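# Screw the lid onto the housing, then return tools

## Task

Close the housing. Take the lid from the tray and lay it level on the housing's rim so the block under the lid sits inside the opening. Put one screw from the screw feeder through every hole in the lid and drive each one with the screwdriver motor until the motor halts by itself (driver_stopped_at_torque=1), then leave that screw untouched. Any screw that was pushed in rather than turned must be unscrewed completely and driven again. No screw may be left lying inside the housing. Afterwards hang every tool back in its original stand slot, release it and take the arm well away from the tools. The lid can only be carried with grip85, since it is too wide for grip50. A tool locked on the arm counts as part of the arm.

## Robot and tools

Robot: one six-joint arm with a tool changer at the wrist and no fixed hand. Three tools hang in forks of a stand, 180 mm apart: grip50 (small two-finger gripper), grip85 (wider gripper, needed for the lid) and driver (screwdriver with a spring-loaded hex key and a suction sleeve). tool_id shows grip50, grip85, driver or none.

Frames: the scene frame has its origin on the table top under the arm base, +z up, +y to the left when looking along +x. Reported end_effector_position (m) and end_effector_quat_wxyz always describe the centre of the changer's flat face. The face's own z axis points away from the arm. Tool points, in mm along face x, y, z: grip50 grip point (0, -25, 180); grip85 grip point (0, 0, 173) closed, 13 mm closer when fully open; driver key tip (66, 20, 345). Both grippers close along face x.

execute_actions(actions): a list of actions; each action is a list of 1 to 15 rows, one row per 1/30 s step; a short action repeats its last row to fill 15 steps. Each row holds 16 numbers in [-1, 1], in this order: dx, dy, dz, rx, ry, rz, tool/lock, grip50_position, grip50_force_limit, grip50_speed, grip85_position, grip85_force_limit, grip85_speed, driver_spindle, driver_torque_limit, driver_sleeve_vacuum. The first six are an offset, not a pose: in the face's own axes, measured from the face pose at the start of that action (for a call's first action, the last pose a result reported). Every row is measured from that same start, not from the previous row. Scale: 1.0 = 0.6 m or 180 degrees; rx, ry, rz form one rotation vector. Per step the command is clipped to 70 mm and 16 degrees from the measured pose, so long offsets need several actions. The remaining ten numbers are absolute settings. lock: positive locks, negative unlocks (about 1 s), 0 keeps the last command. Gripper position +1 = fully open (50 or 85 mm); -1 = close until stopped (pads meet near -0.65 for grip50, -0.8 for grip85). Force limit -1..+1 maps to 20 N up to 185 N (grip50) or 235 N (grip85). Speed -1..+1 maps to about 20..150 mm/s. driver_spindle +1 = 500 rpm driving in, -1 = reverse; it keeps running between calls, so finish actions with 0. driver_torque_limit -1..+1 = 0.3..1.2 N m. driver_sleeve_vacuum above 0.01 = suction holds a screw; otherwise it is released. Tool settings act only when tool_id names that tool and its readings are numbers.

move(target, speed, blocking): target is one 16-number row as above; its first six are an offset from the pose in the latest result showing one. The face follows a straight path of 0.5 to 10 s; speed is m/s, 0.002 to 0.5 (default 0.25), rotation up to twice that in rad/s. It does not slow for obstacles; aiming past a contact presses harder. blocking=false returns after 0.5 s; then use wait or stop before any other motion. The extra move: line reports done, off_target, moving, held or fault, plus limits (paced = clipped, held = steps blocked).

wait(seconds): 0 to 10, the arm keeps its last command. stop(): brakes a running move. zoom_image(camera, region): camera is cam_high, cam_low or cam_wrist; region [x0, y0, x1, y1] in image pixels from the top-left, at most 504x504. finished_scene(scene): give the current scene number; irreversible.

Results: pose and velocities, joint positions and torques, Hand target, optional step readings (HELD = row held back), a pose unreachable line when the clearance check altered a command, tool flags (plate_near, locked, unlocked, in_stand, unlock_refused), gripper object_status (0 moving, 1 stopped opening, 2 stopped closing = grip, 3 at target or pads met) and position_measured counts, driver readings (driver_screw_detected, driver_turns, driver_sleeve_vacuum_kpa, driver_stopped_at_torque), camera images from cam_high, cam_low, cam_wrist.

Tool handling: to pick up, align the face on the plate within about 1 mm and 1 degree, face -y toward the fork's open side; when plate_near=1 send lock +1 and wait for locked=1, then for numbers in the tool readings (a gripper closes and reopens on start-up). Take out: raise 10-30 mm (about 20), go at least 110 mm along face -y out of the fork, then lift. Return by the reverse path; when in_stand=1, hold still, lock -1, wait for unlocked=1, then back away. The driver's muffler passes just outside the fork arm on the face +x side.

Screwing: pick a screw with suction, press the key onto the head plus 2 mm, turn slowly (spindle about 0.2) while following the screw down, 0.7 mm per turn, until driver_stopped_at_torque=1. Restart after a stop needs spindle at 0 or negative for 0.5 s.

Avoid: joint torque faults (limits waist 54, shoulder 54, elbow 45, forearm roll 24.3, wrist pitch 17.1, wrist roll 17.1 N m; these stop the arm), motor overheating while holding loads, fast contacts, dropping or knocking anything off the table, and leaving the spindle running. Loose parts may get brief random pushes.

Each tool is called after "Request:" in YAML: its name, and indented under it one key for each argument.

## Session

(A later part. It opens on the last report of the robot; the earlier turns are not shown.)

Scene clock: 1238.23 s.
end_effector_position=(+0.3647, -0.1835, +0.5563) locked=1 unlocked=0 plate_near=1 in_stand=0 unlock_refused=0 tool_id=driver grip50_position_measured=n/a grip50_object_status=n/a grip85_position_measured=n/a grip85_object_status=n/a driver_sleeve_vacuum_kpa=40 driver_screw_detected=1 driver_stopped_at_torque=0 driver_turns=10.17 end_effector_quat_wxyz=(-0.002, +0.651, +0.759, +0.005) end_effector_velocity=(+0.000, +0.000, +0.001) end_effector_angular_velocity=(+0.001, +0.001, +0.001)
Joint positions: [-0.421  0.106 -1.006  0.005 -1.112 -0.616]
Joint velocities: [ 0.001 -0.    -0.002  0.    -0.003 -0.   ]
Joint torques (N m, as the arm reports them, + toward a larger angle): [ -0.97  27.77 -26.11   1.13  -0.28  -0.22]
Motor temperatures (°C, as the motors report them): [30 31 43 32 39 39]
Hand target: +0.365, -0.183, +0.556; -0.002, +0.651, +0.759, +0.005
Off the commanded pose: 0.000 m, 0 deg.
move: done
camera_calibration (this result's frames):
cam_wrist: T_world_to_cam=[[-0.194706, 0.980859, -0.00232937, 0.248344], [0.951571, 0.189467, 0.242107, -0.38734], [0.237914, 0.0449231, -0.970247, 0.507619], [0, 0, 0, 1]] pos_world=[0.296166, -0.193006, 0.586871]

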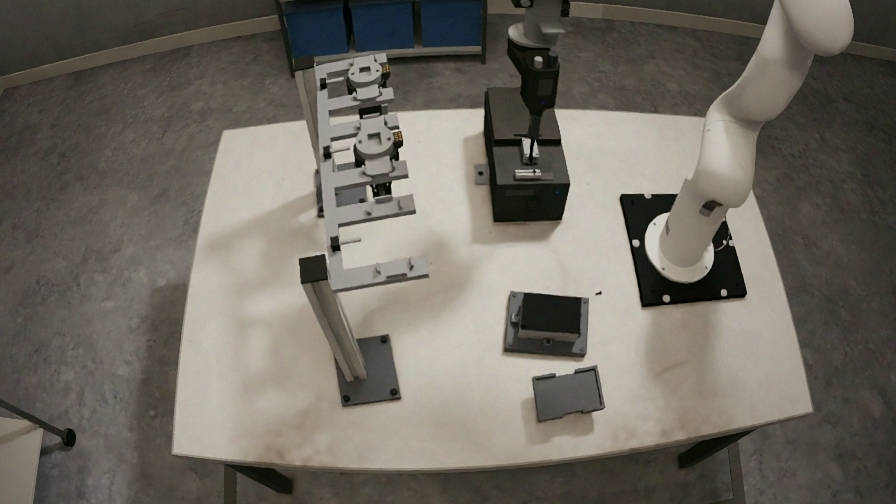

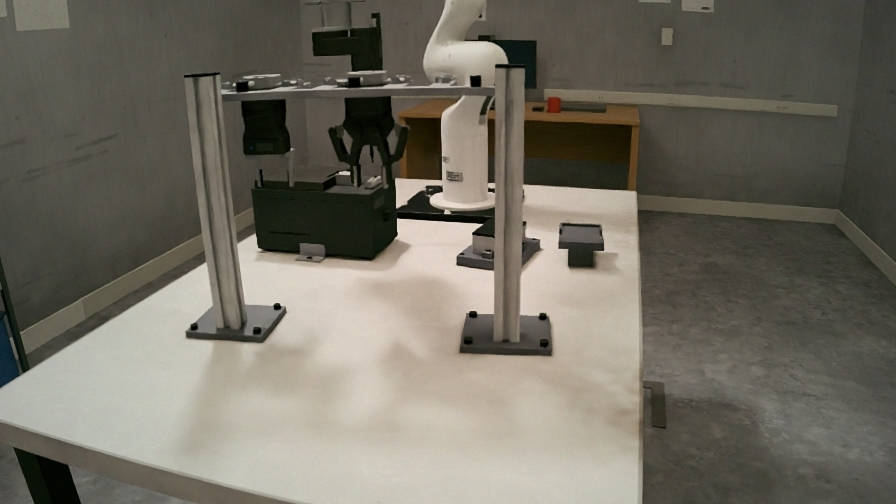

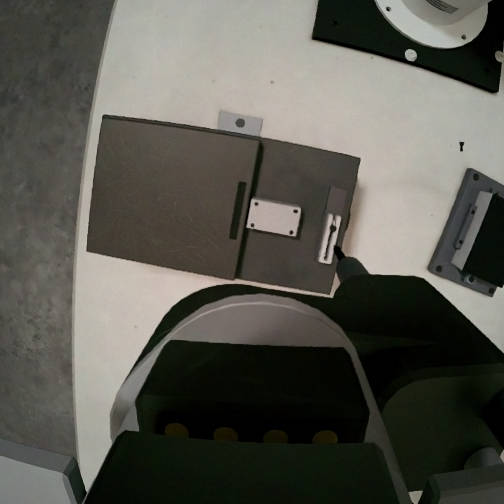

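Request:
move:
  target: [0.4308,-0.0768,0.094,0,0,0,0,0,0,0,0,0,0,0,-0.6,1]
  speed: 0.2

Request:
move:
  target: [0,0,0.11,0,0,0,0,0,0,0,0,0,0,0,-0.6,1]
  speed: 0.08

Request:
zoom_image:
  camera: "cam_wrist"
  region: [320,230,355,265]

Request:
zoom_image:
  camera: "cam_high"
  region: [565,278,595,308]

Scene clock: 1256.07 s.
end_effector_position=(+0.2802, +0.0656, +0.5023) locked=1 unlocked=0 plate_near=1 in_stand=0 unlock_refused=0 tool_id=driver grip50_position_measured=n/a grip50_object_status=n/a grip85_position_measured=n/a grip85_object_status=n/a driver_sleeve_vacuum_kpa=40 driver_screw_detected=1 driver_stopped_at_torque=0 driver_turns=10.17 end_effector_quat_wxyz=(-0.003, +0.651, +0.759, +0.005) end_effector_velocity=(-0.000, +0.001, -0.000) end_effector_angular_velocity=(-0.001, -0.000, -0.001)
Joint positions: [ 0.276  0.412 -0.644  0.006 -1.053  0.081]
Joint velocities: [ 0.005 -0.001  0.    -0.001  0.001  0.006]
Joint torques (N m, as the arm reports them, + toward a larger angle): [ -2.64   9.53 -27.03   1.02   0.47  -0.28]
Motor temperatures (°C, as the motors report them): [30 31 43 32 39 39]
Hand target: +0.280, +0.066, +0.502; -0.003, +0.651, +0.759, +0.005
Off the commanded pose: 0.000 m, 0 deg.
move: done
camera_calibration (this result's frames):
cam_wrist: T_world_to_cam=[[-0.194411, 0.98092, -0.00114108, -0.0131589], [0.95181, 0.188923, 0.241589, -0.340812], [0.237195, 0.0458815, -0.970378, 0.464279], [0, 0, 0, 1]] pos_world=[0.211706, 0.0559932, 0.532848]

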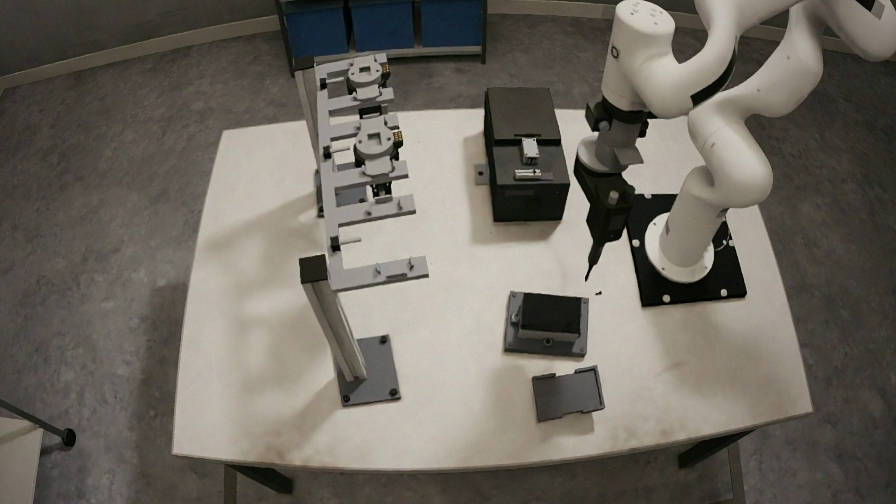

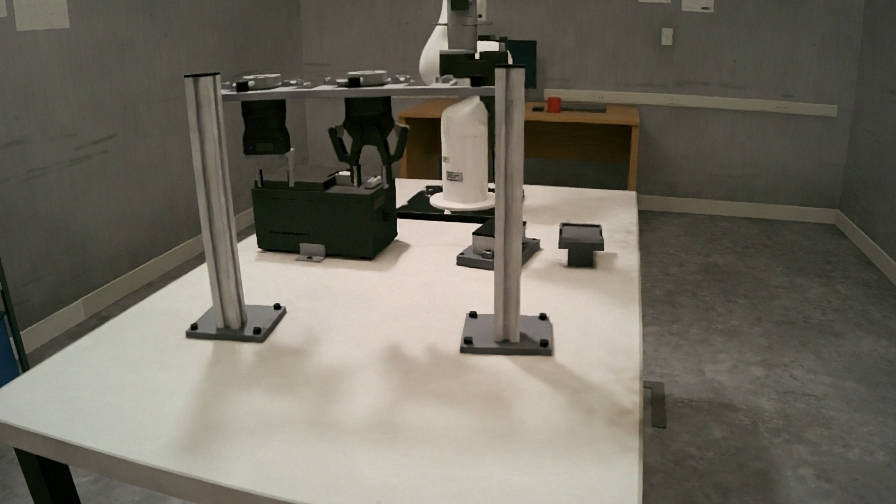

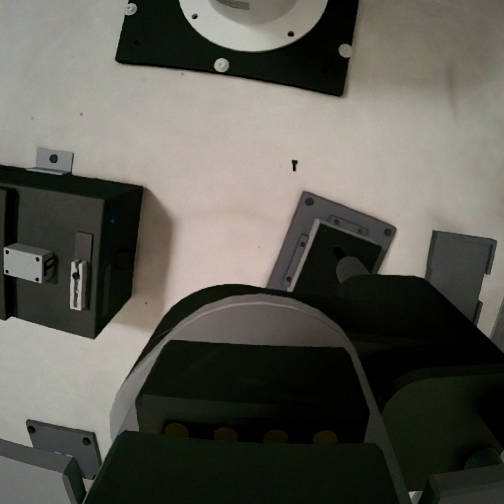

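Scene clock: 1257.27 s.
end_effector_position=(+0.2804, +0.0662, +0.4365) locked=1 unlocked=0 plate_near=1 in_stand=0 unlock_refused=0 tool_id=driver grip50_position_measured=n/a grip50_object_status=n/a grip85_position_measured=n/a grip85_object_status=n/a driver_sleeve_vacuum_kpa=40 driver_screw_detected=1 driver_stopped_at_torque=0 driver_turns=10.17 end_effector_quat_wxyz=(-0.003, +0.651, +0.759, +0.005) end_effector_velocity=(-0.000, -0.000, -0.001) end_effector_angular_velocity=(-0.001, +0.003, -0.000)
Joint positions: [ 0.277  0.357 -0.529  0.006 -0.883  0.081]
Joint velocities: [-0.    -0.002  0.002 -0.     0.001  0.   ]
Joint torques (N m, as the arm reports them, + toward a larger angle): [ -2.08  10.48 -25.85   0.87   0.55  -0.38]
Motor temperatures (°C, as the motors report them): [30 31 43 32 39 39]
Hand target: +0.280, +0.066, +0.436; -0.003, +0.651, +0.759, +0.005
Off the commanded pose: 0.000 m, 0 deg.
move: done
camera_calibration (this result's frames):
cam_wrist: T_world_to_cam=[[-0.194162, 0.980969, -0.00127675, -0.0138393], [0.95175, 0.188694, 0.242006, -0.325367], [0.237641, 0.0457733, -0.970274, 0.400216], [0, 0, 0, 1]] pos_world=[0.211873, 0.0566515, 0.467042]

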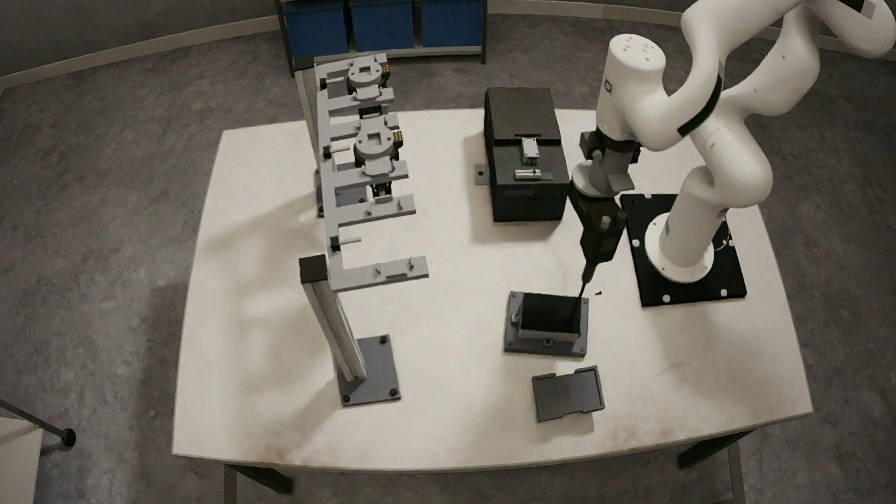

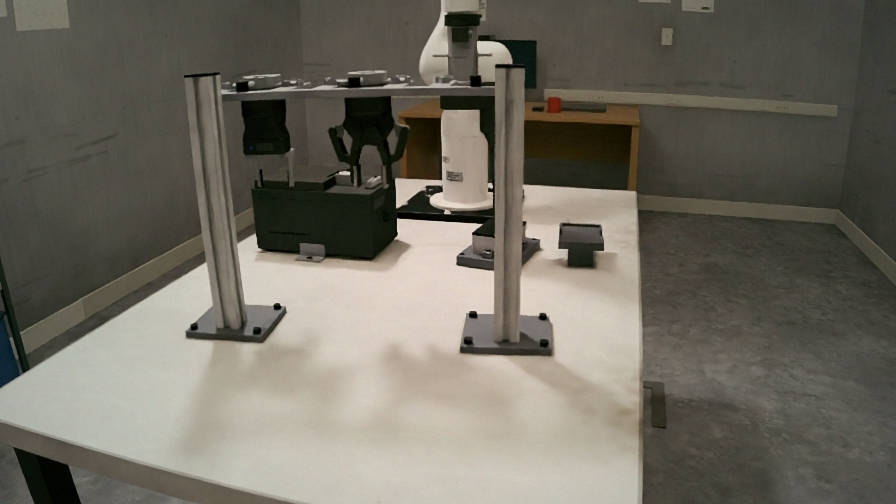

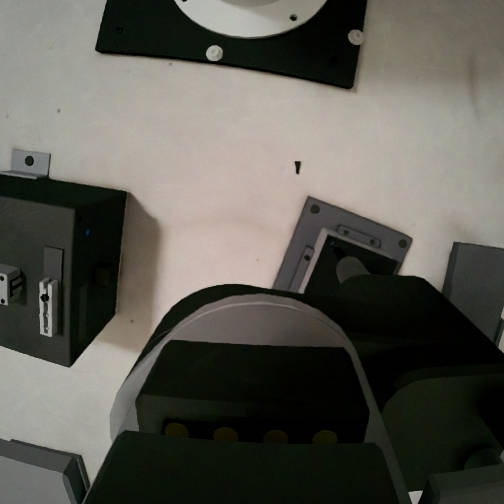

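Region (320, 230, 355, 265) of cam_wrist's 504x504 image, scaled by 14.400, with more detail than that image has.

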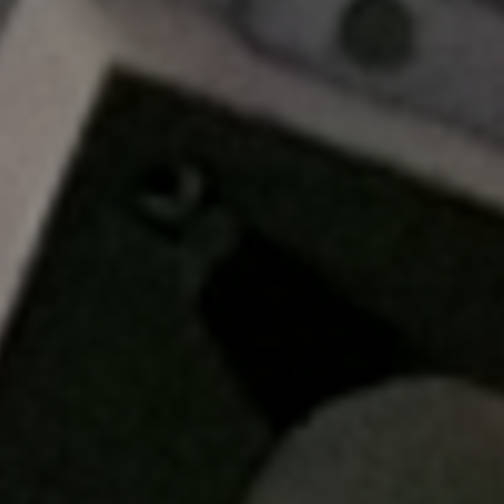

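Region (565, 278, 595, 308) of cam_high's 896x504 image, scaled by 16.800, with more detail than that image has.

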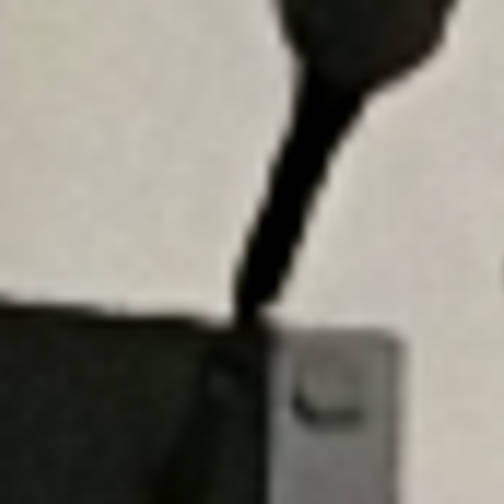

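Request:
execute_actions:
  actions:
    - [[-0.0018,-0.0011,0.012,0,0,0,0,0,0,0,0,0,0,0,-0.6,1]]
    - [[0,0,0,0,0,0,0,0,0,0,0,0,0,0,-0.6,1]]

Request:
zoom_image:
  camera: "cam_wrist"
  region: [320,230,355,265]

Request:
zoom_image:
  camera: "cam_high"
  region: [565,278,595,308]

Scene clock: 1277.13 s.
end_effector_position=(+0.2799, +0.0651, +0.4293) locked=1 unlocked=0 plate_near=1 in_stand=0 unlock_refused=0 tool_id=driver grip50_position_measured=n/a grip50_object_status=n/a grip85_position_measured=n/a grip85_object_status=n/a driver_sleeve_vacuum_kpa=40 driver_screw_detected=1 driver_stopped_at_torque=0 driver_turns=10.17 end_effector_quat_wxyz=(-0.003, +0.651, +0.759, +0.005) end_effector_velocity=(+0.000, +0.000, +0.000) end_effector_angular_velocity=(+0.001, -0.001, -0.002)
Joint positions: [ 0.274  0.351 -0.516  0.006 -0.864  0.077]
Joint velocities: [-0.001 -0.    -0.     0.001  0.001  0.   ]
Joint torques (N m, as the arm reports them, + toward a larger angle): [ -1.7   11.07 -26.09   0.89   0.51  -0.31]
Motor temperatures (°C, as the motors report them): [30 31 43 32 39 39]
Hand target: +0.280, +0.065, +0.429; -0.003, +0.651, +0.759, +0.005
Off the commanded pose: 0.000 m, 0 deg.
Step readings (end_effector_position; steps 1 to 15: 1st action; 16 to 30: 2nd action):
0: (+0.2803, +0.0662, +0.4363)
1: (+0.2803, +0.0662, +0.4363)
2: (+0.2804, +0.0661, +0.4356)
4: (+0.2802, +0.0656, +0.4323)
8: (+0.2797, +0.0651, +0.4294)
15: (+0.2799, +0.0651, +0.4293)
16: (+0.2799, +0.0651, +0.4293)
17: (+0.2799, +0.0651, +0.4293)
19: (+0.2799, +0.0651, +0.4293)
23: (+0.2799, +0.0651, +0.4293)
30: end_effector_position above
camera_calibration (this result's frames):
cam_wrist: T_world_to_cam=[[-0.194137, 0.980974, -0.00129362, -0.0128676], [0.951721, 0.188667, 0.242139, -0.323052], [0.237776, 0.0457769, -0.970241, 0.393379], [0, 0, 0, 1]] pos_world=[0.211422, 0.0555644, 0.459879]

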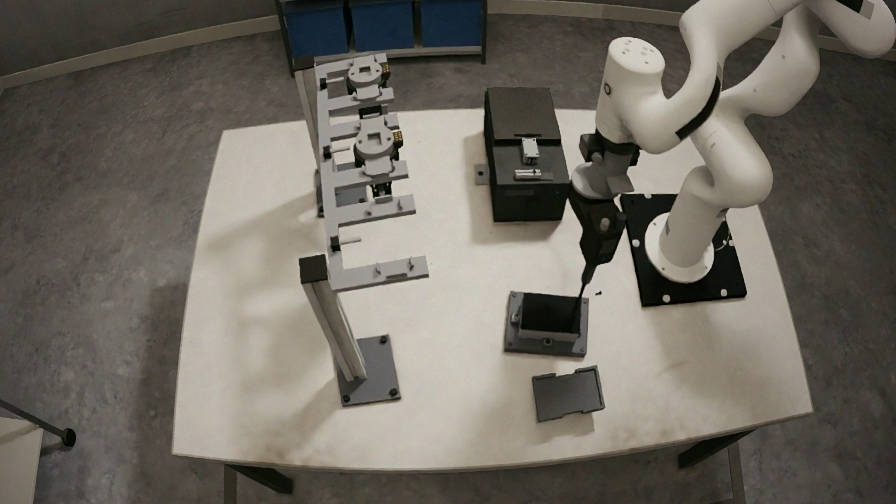

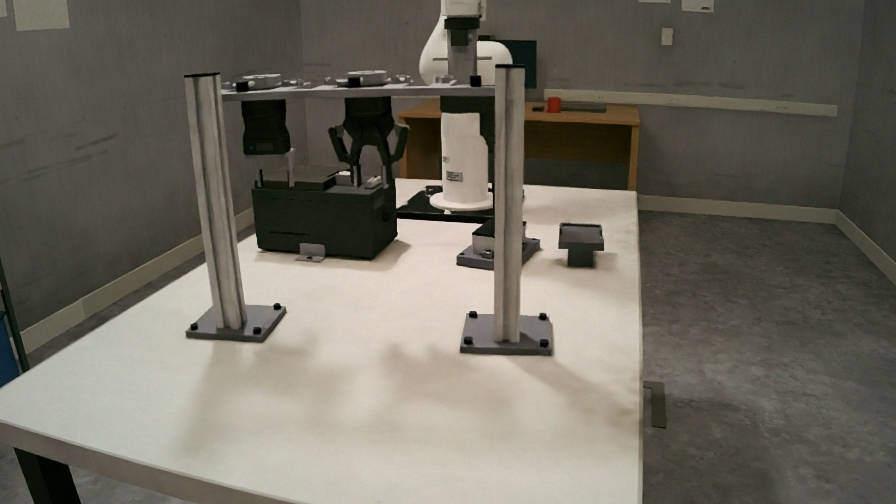

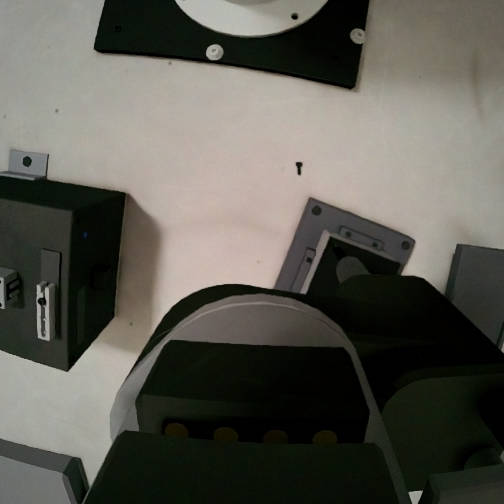

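Region (320, 230, 355, 265) of cam_wrist's 504x504 image, scaled by 14.400, with more detail than that image has.

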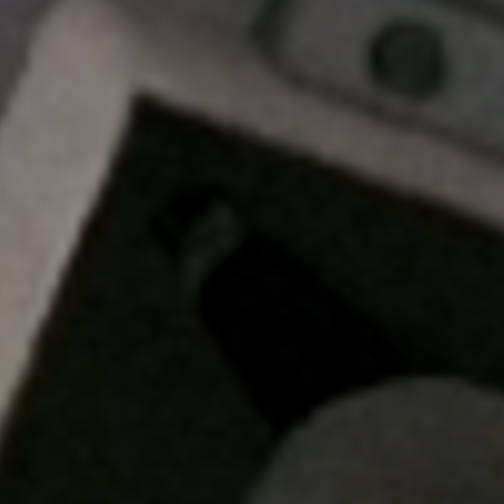

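Region (565, 278, 595, 308) of cam_high's 896x504 image, scaled by 16.800, with more detail than that image has.

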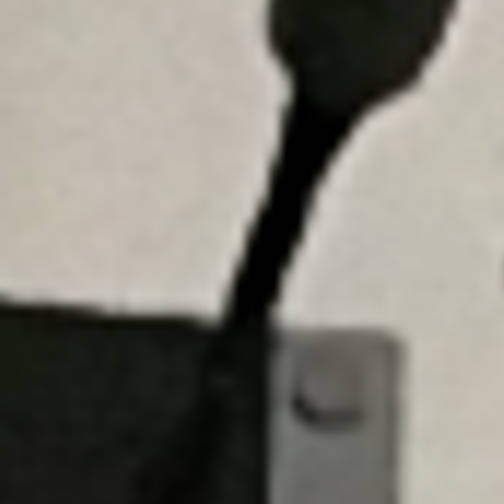

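Request:
move:
  target: [0,0,0.0115,0,0,0,0,0,0,0,0,0,0,0,-0.6,1]
  speed: 0.006

Request:
zoom_image:
  camera: "cam_wrist"
  region: [320,230,355,265]

Scene clock: 1283.80 s.
end_effector_position=(+0.2799, +0.0652, +0.4224) locked=1 unlocked=0 plate_near=1 in_stand=0 unlock_refused=0 tool_id=driver grip50_position_measured=n/a grip50_object_status=n/a grip85_position_measured=n/a grip85_object_status=n/a driver_sleeve_vacuum_kpa=30 driver_screw_detected=1 driver_stopped_at_torque=0 driver_turns=10.17 end_effector_quat_wxyz=(-0.003, +0.651, +0.759, +0.005) end_effector_velocity=(+0.000, +0.000, -0.000) end_effector_angular_velocity=(+0.001, -0.002, -0.000)
Joint positions: [ 0.274  0.343 -0.506  0.006 -0.845  0.077]
Joint velocities: [ 0.    -0.     0.001  0.     0.003  0.   ]
Joint torques (N m, as the arm reports them, + toward a larger angle): [ -1.62  12.03 -25.25   0.76   0.54  -0.26]
Motor temperatures (°C, as the motors report them): [30 31 43 32 39 39]
Hand target: +0.280, +0.065, +0.422; -0.003, +0.651, +0.759, +0.005
Off the commanded pose: 0.000 m, 0 deg.
move: done
camera_calibration (this result's frames):
cam_wrist: T_world_to_cam=[[-0.194122, 0.980976, -0.00132564, -0.012926], [0.951756, 0.188667, 0.242004, -0.321335], [0.237651, 0.0457168, -0.970274, 0.386748], [0, 0, 0, 1]] pos_world=[0.211412, 0.0556246, 0.452999]

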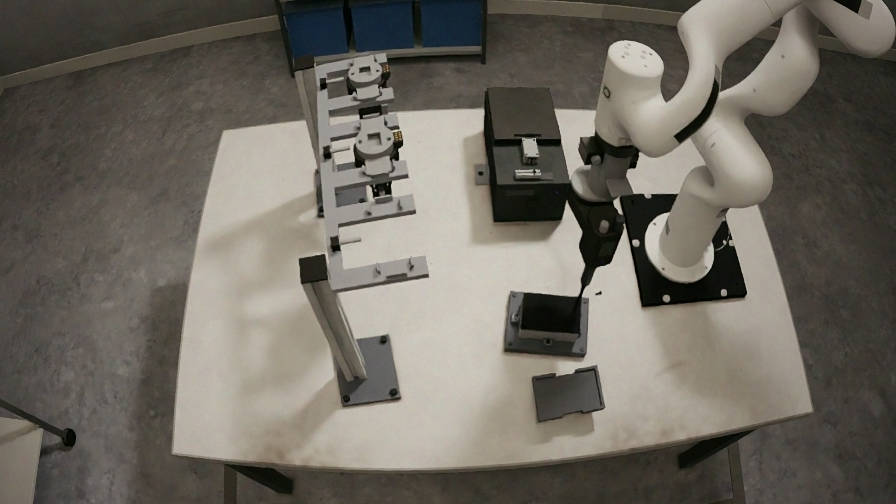

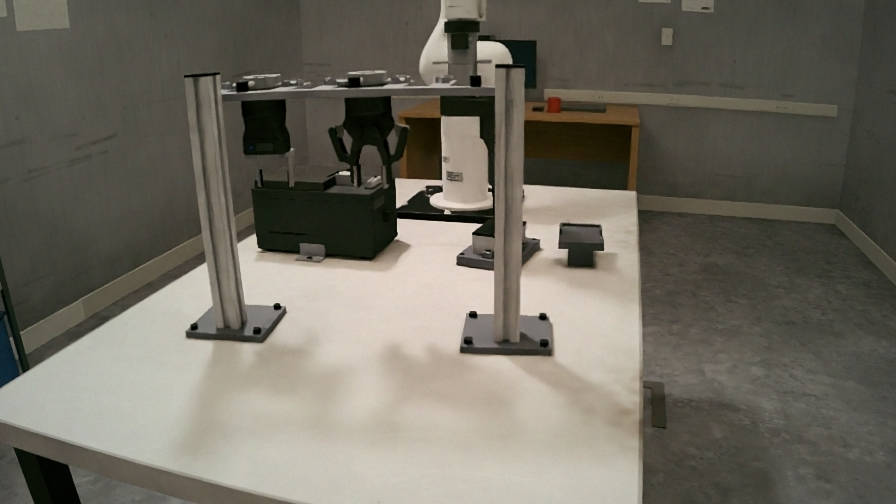

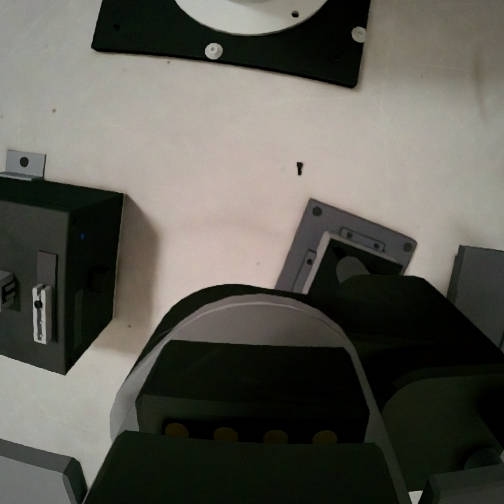

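Region (320, 230, 355, 265) of cam_wrist's 504x504 image, scaled by 14.400, with more detail than that image has.

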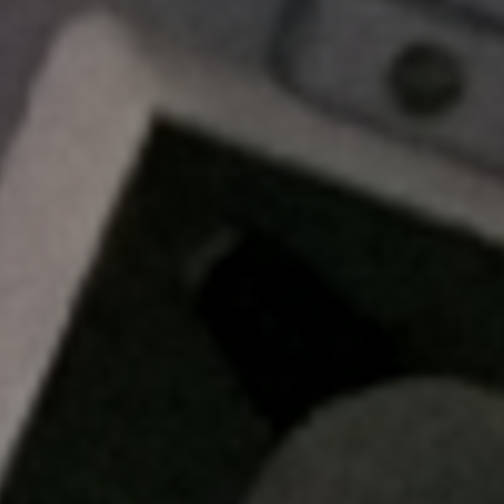

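Request:
execute_actions:
  actions:
    - [[0,0.0007,0,0,0,0,0,0,0,0,0,0,0,0,-0.6,1]]

Scene clock: 1298.57 s.
end_effector_position=(+0.2803, +0.0652, +0.4224) locked=1 unlocked=0 plate_near=1 in_stand=0 unlock_refused=0 tool_id=driver grip50_position_measured=n/a grip50_object_status=n/a grip85_position_measured=n/a grip85_object_status=n/a driver_sleeve_vacuum_kpa=38 driver_screw_detected=1 driver_stopped_at_torque=0 driver_turns=10.17 end_effector_quat_wxyz=(-0.003, +0.651, +0.759, +0.005) end_effector_velocity=(-0.000, +0.000, +0.000) end_effector_angular_velocity=(+0.000, +0.001, -0.001)
Joint positions: [ 0.274  0.341 -0.507  0.006 -0.845  0.077]
Joint velocities: [ 0.     0.    -0.     0.    -0.001  0.001]
Joint torques (N m, as the arm reports them, + toward a larger angle): [ -2.09  11.38 -25.67   0.81   0.44  -0.34]
Motor temperatures (°C, as the motors report them): [30 30 43 32 39 39]
Hand target: +0.280, +0.065, +0.422; -0.003, +0.651, +0.759, +0.005
Off the commanded pose: 0.000 m, 0 deg.
Step readings (end_effector_position):
0: (+0.2800, +0.0652, +0.4224)
1: (+0.2800, +0.0652, +0.4224)
2: (+0.2800, +0.0652, +0.4224)
4: (+0.2802, +0.0652, +0.4224)
8: (+0.2803, +0.0652, +0.4224)
15: end_effector_position above
camera_calibration (this result's frames):
cam_wrist: T_world_to_cam=[[-0.19412, 0.980977, -0.00132288, -0.01291], [0.951752, 0.188663, 0.242022, -0.321751], [0.237668, 0.0457224, -0.97027, 0.386644], [0, 0, 0, 1]] pos_world=[0.211829, 0.0556889, 0.453002]

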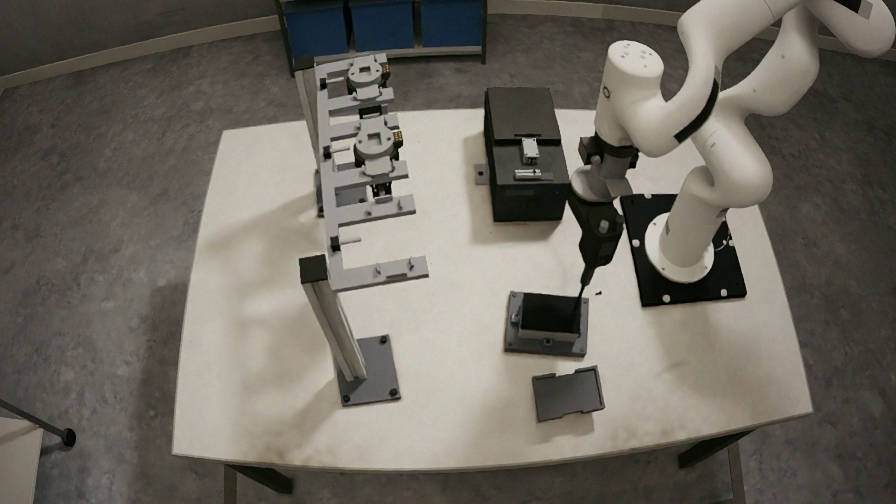

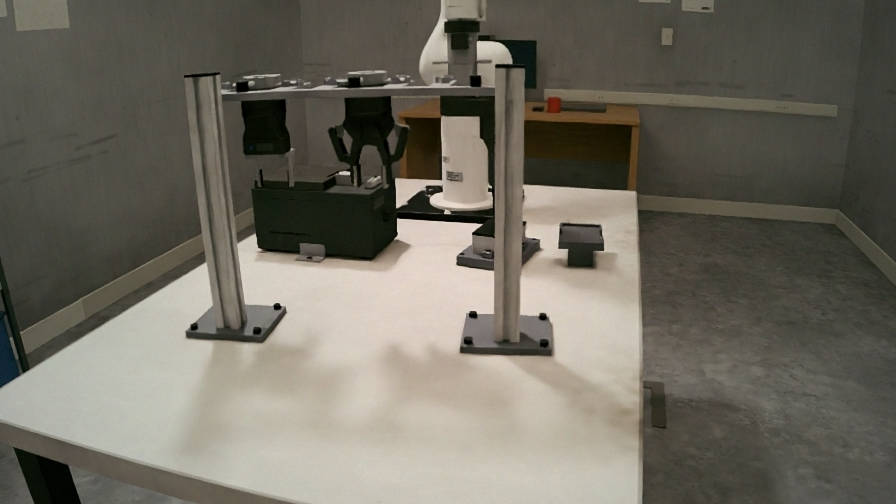

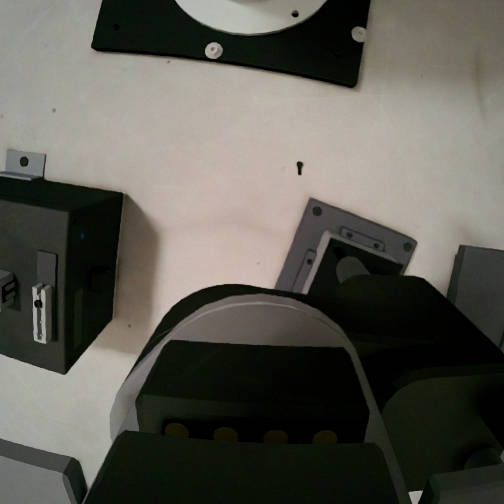

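Vacuum rose to 38 — right direction. One more nudge.

Request:
execute_actions:
  actions:
    - [[0,0.0005,0,0,0,0,0,0,0,0,0,0,0,0,-0.6,1]]
    - [[0,0,0.003,0,0,0,0,0,0,0,0,0,0,0,-0.6,1]]

Scene clock: 1303.23 s.
end_effector_position=(+0.2806, +0.0653, +0.4206) locked=1 unlocked=0 plate_near=1 in_stand=0 unlock_refused=0 tool_id=driver grip50_position_measured=n/a grip50_object_status=n/a grip85_position_measured=n/a grip85_object_status=n/a driver_sleeve_vacuum_kpa=39 driver_screw_detected=1 driver_stopped_at_torque=0 driver_turns=10.17 end_effector_quat_wxyz=(-0.003, +0.651, +0.759, +0.005) end_effector_velocity=(+0.000, -0.000, -0.000) end_effector_angular_velocity=(+0.000, -0.000, -0.000)
Joint positions: [ 0.274  0.338 -0.505  0.006 -0.84   0.077]
Joint velocities: [-0.    -0.001  0.001 -0.     0.001  0.   ]
Joint torques (N m, as the arm reports them, + toward a larger angle): [ -1.04  10.71 -24.87   0.94   0.55  -0.38]
Motor temperatures (°C, as the motors report them): [30 30 43 32 39 39]
Hand target: +0.281, +0.065, +0.421; -0.003, +0.651, +0.759, +0.005
Off the commanded pose: 0.000 m, 0 deg.
Step readings (end_effector_position; steps 1 to 15: 1st action; 16 to 30: 2nd action):
0: (+0.2803, +0.0652, +0.4224)
1: (+0.2803, +0.0652, +0.4224)
2: (+0.2804, +0.0652, +0.4224)
4: (+0.2805, +0.0652, +0.4224)
8: (+0.2806, +0.0653, +0.4224)
15: (+0.2806, +0.0653, +0.4224)
16: (+0.2806, +0.0653, +0.4224)
17: (+0.2807, +0.0653, +0.4222)
19: (+0.2807, +0.0653, +0.4214)
23: (+0.2806, +0.0653, +0.4207)
30: end_effector_position above
camera_calibration (this result's frames):
cam_wrist: T_world_to_cam=[[-0.194125, 0.980976, -0.00134003, -0.0129037], [0.951768, 0.188676, 0.241949, -0.321575], [0.237599, 0.0456931, -0.970288, 0.38486], [0, 0, 0, 1]] pos_world=[0.212117, 0.0557462, 0.451212]

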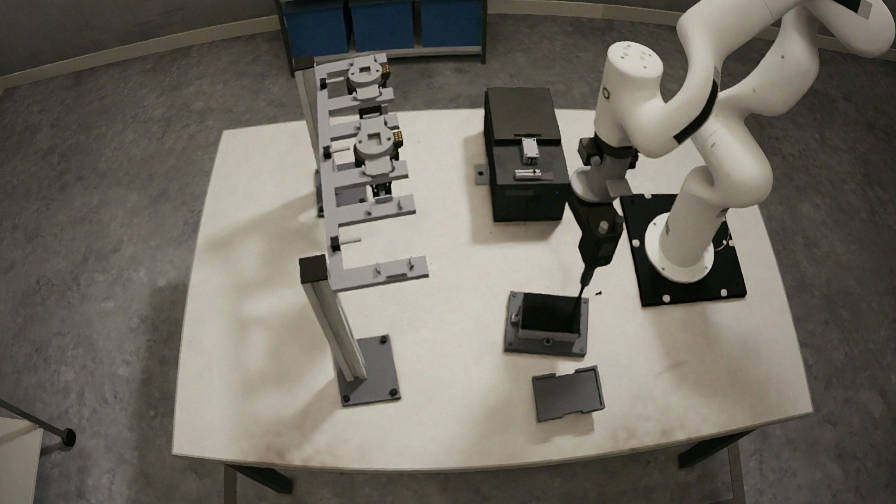

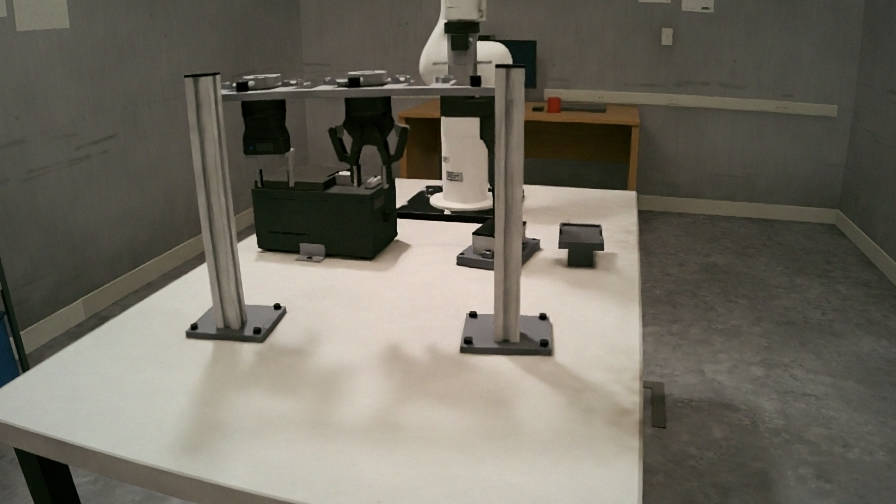

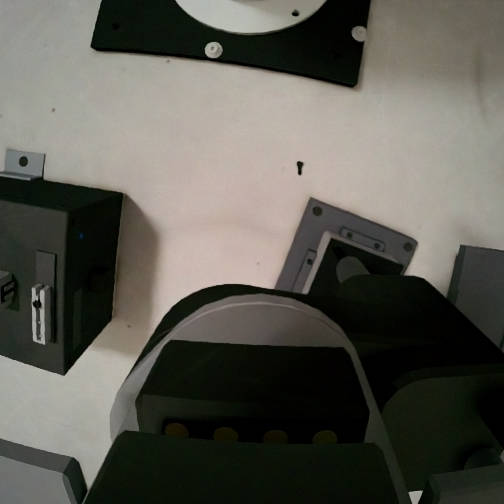

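Request:
execute_actions:
  actions:
    - [[0,0,0.002,0,0,0,0,0,0,0,0,0,0,0,-0.6,1]]
    - [[0,0,0.001,0,0,0,0,0,0,0,0,0,0,0.2,-0.6,1]]
    - [[0,0,0.001,0,0,0,0,0,0,0,0,0,0,0.2,-0.6,1]]
    - [[0,0,0.001,0,0,0,0,0,0,0,0,0,0,0.2,-0.6,1]]
    - [[0,0,0,0,0,0,0,0,0,0,0,0,0,0,-0.6,1]]

Request:
zoom_image:
  camera: "cam_wrist"
  region: [320,230,355,265]

Scene clock: 1317.93 s.
end_effector_position=(+0.2807, +0.0653, +0.4176) locked=1 unlocked=0 plate_near=1 in_stand=0 unlock_refused=0 tool_id=driver grip50_position_measured=n/a grip50_object_status=n/a grip85_position_measured=n/a grip85_object_status=n/a driver_sleeve_vacuum_kpa=30 driver_screw_detected=0 driver_stopped_at_torque=0 driver_turns=12.62 end_effector_quat_wxyz=(-0.003, +0.651, +0.759, +0.005) end_effector_velocity=(+0.000, -0.000, -0.000) end_effector_angular_velocity=(+0.000, +0.000, -0.001)
Joint positions: [ 0.274  0.334 -0.5    0.006 -0.831  0.077]
Joint velocities: [-0.001 -0.001  0.     0.001  0.     0.   ]
Joint torques (N m, as the arm reports them, + toward a larger angle): [ -1.78  10.86 -24.75   0.73   0.18  -0.31]
Motor temperatures (°C, as the motors report them): [30 30 43 32 39 39]
Hand target: +0.281, +0.065, +0.418; -0.003, +0.651, +0.759, +0.005
Off the commanded pose: 0.000 m, 0 deg.
Step readings (end_effector_position; steps 1 to 15: 1st action; 16 to 30: 2nd action; 31 to 45: 3rd action; 46 to 60: 4th action; 61 to 75: 5th action):
0: (+0.2806, +0.0653, +0.4206)
1: (+0.2806, +0.0653, +0.4206)
2: (+0.2807, +0.0653, +0.4205)
4: (+0.2807, +0.0653, +0.4199)
8: (+0.2806, +0.0653, +0.4195)
15: (+0.2806, +0.0653, +0.4195)
16: (+0.2806, +0.0653, +0.4194)
17: (+0.2806, +0.0653, +0.4194)
19: (+0.2806, +0.0653, +0.4191)
23: (+0.2806, +0.0653, +0.4189)
30: (+0.2806, +0.0653, +0.4189)
31: (+0.2806, +0.0653, +0.4189)
32: (+0.2807, +0.0653, +0.4188)
34: (+0.2806, +0.0653, +0.4185)
38: (+0.2807, +0.0653, +0.4183)
45: (+0.2806, +0.0653, +0.4183)
46: (+0.2806, +0.0653, +0.4182)
47: (+0.2806, +0.0653, +0.4182)
49: (+0.2807, +0.0653, +0.4179)
53: (+0.2807, +0.0653, +0.4177)
60: (+0.2807, +0.0653, +0.4176)
61: (+0.2807, +0.0653, +0.4176)
62: (+0.2807, +0.0653, +0.4176)
64: (+0.2807, +0.0653, +0.4176)
68: (+0.2807, +0.0653, +0.4176)
75: end_effector_position above
camera_calibration (this result's frames):
cam_wrist: T_world_to_cam=[[-0.194084, 0.980984, -0.0013051, -0.0129738], [0.951735, 0.188619, 0.242124, -0.320933], [0.237766, 0.0457502, -0.970244, 0.381844], [0, 0, 0, 1]] pos_world=[0.212136, 0.0557918, 0.448171]

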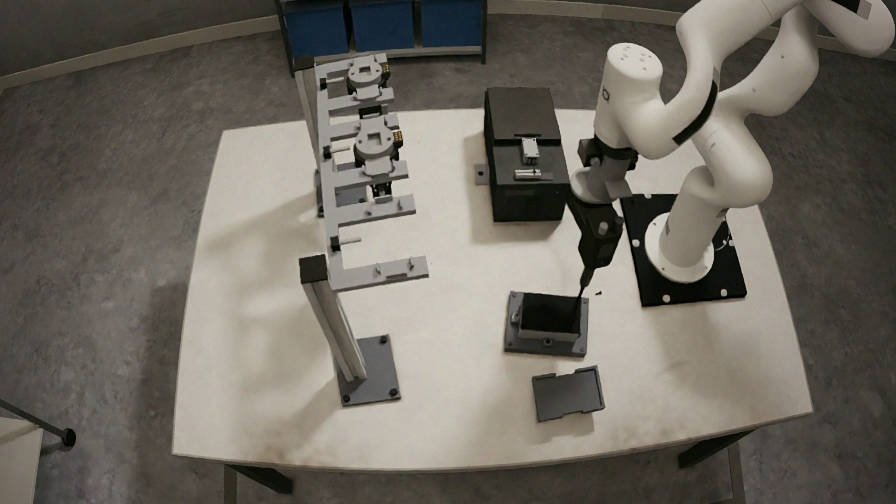

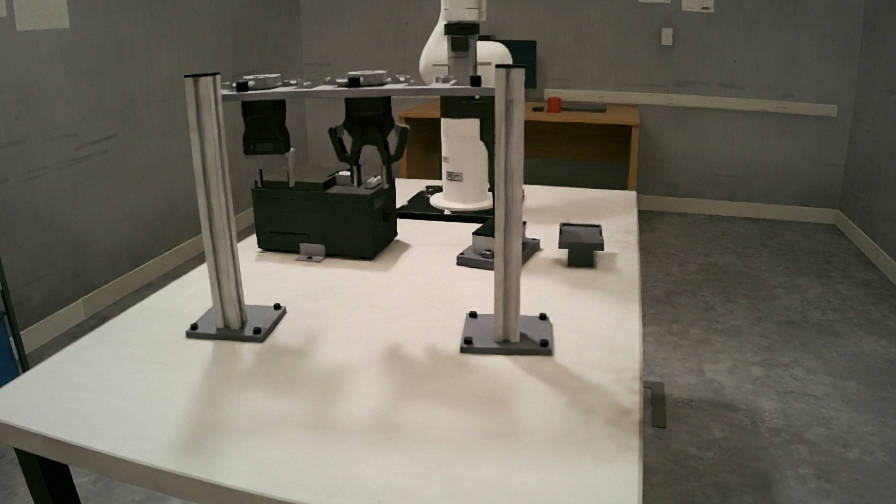

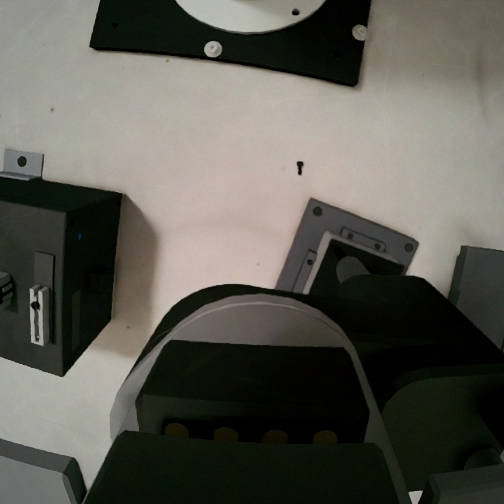

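Region (320, 230, 355, 265) of cam_wrist's 504x504 image, scaled by 14.400, with more detail than that image has.

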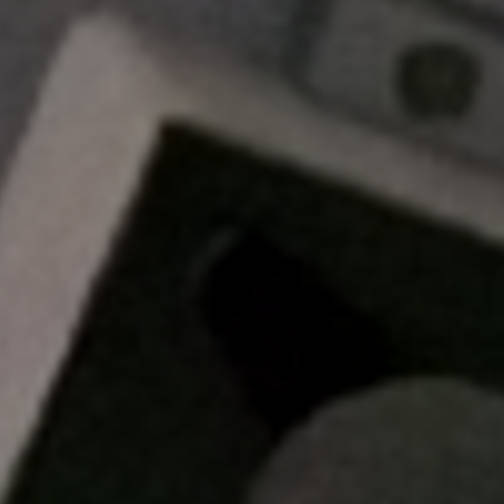

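Request:
execute_actions:
  actions:
    - [[0,0,0.001,0,0,0,0,0,0,0,0,0,0,0.2,-0.6,1]]
    - [[0,0,0.001,0,0,0,0,0,0,0,0,0,0,0.2,-0.6,1]]
    - [[0,0,0.001,0,0,0,0,0,0,0,0,0,0,0.2,-0.6,1]]
    - [[0,0,0.001,0,0,0,0,0,0,0,0,0,0,0.2,-0.6,1]]
    - [[0,0,0,0,0,0,0,0,0,0,0,0,0,0,-0.6,1]]

Scene clock: 1334.33 s.
end_effector_position=(+0.2806, +0.0653, +0.4151) locked=1 unlocked=0 plate_near=1 in_stand=0 unlock_refused=0 tool_id=driver grip50_position_measured=n/a grip50_object_status=n/a grip85_position_measured=n/a grip85_object_status=n/a driver_sleeve_vacuum_kpa=40 driver_screw_detected=1 driver_stopped_at_torque=0 driver_turns=15.89 end_effector_quat_wxyz=(-0.003, +0.651, +0.759, +0.005) end_effector_velocity=(-0.000, -0.000, +0.000) end_effector_angular_velocity=(-0.001, +0.002, -0.000)
Joint positions: [ 0.274  0.331 -0.496  0.006 -0.824  0.077]
Joint velocities: [-0.001  0.     0.    -0.001 -0.002  0.   ]
Joint torques (N m, as the arm reports them, + toward a larger angle): [ -3.25  10.9  -23.97   0.5    0.05  -0.29]
Motor temperatures (°C, as the motors report them): [30 30 43 32 39 39]
Hand target: +0.281, +0.065, +0.415; -0.003, +0.651, +0.759, +0.005
Off the commanded pose: 0.000 m, 0 deg.
Step readings (end_effector_position; steps 1 to 15: 1st action; 16 to 30: 2nd action; 31 to 45: 3rd action; 46 to 60: 4th action; 61 to 75: 5th action):
0: (+0.2807, +0.0653, +0.4176)
1: (+0.2807, +0.0653, +0.4176)
2: (+0.2807, +0.0653, +0.4175)
4: (+0.2807, +0.0653, +0.4173)
8: (+0.2807, +0.0653, +0.4171)
15: (+0.2806, +0.0653, +0.4169)
16: (+0.2806, +0.0653, +0.4169)
17: (+0.2806, +0.0653, +0.4168)
19: (+0.2807, +0.0653, +0.4167)
23: (+0.2807, +0.0653, +0.4165)
30: (+0.2806, +0.0653, +0.4163)
31: (+0.2806, +0.0653, +0.4163)
32: (+0.2806, +0.0653, +0.4162)
34: (+0.2807, +0.0653, +0.4160)
38: (+0.2807, +0.0653, +0.4158)
45: (+0.2806, +0.0653, +0.4157)
46: (+0.2806, +0.0653, +0.4156)
47: (+0.2806, +0.0653, +0.4156)
49: (+0.2807, +0.0653, +0.4153)
53: (+0.2807, +0.0653, +0.4151)
60: (+0.2806, +0.0653, +0.4151)
61: (+0.2806, +0.0653, +0.4151)
62: (+0.2806, +0.0653, +0.4151)
64: (+0.2806, +0.0653, +0.4151)
68: (+0.2806, +0.0653, +0.4151)
75: end_effector_position above
camera_calibration (this result's frames):
cam_wrist: T_world_to_cam=[[-0.19404, 0.980993, -0.00133921, -0.0129928], [0.951718, 0.18858, 0.24222, -0.320336], [0.237869, 0.0457258, -0.97022, 0.379337], [0, 0, 0, 1]] pos_world=[0.212116, 0.0558093, 0.445615]

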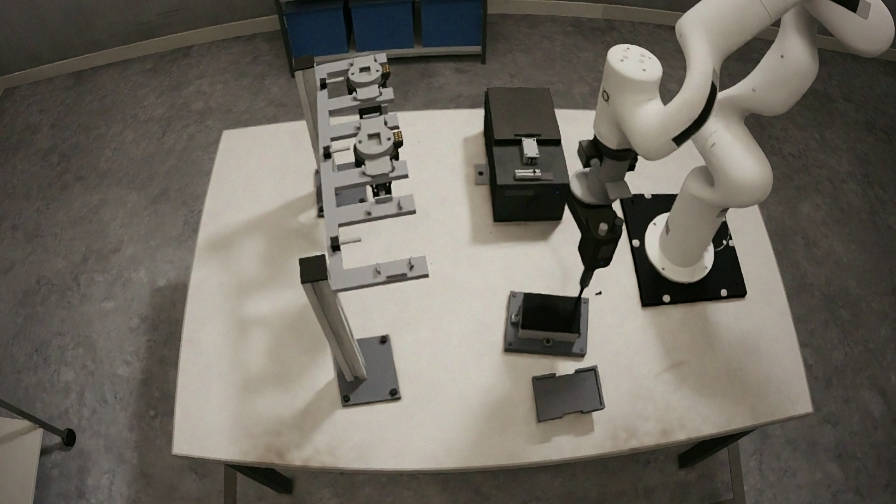

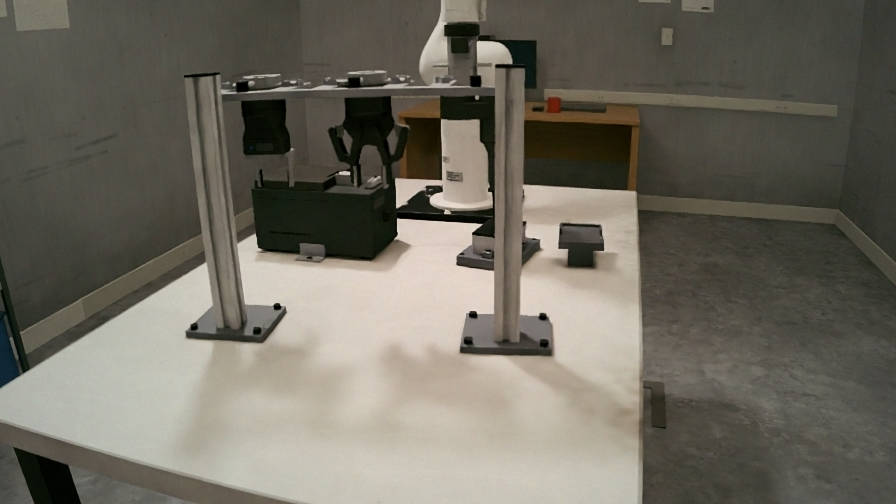

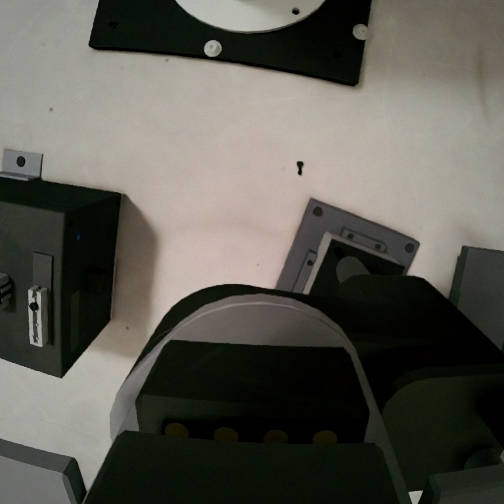

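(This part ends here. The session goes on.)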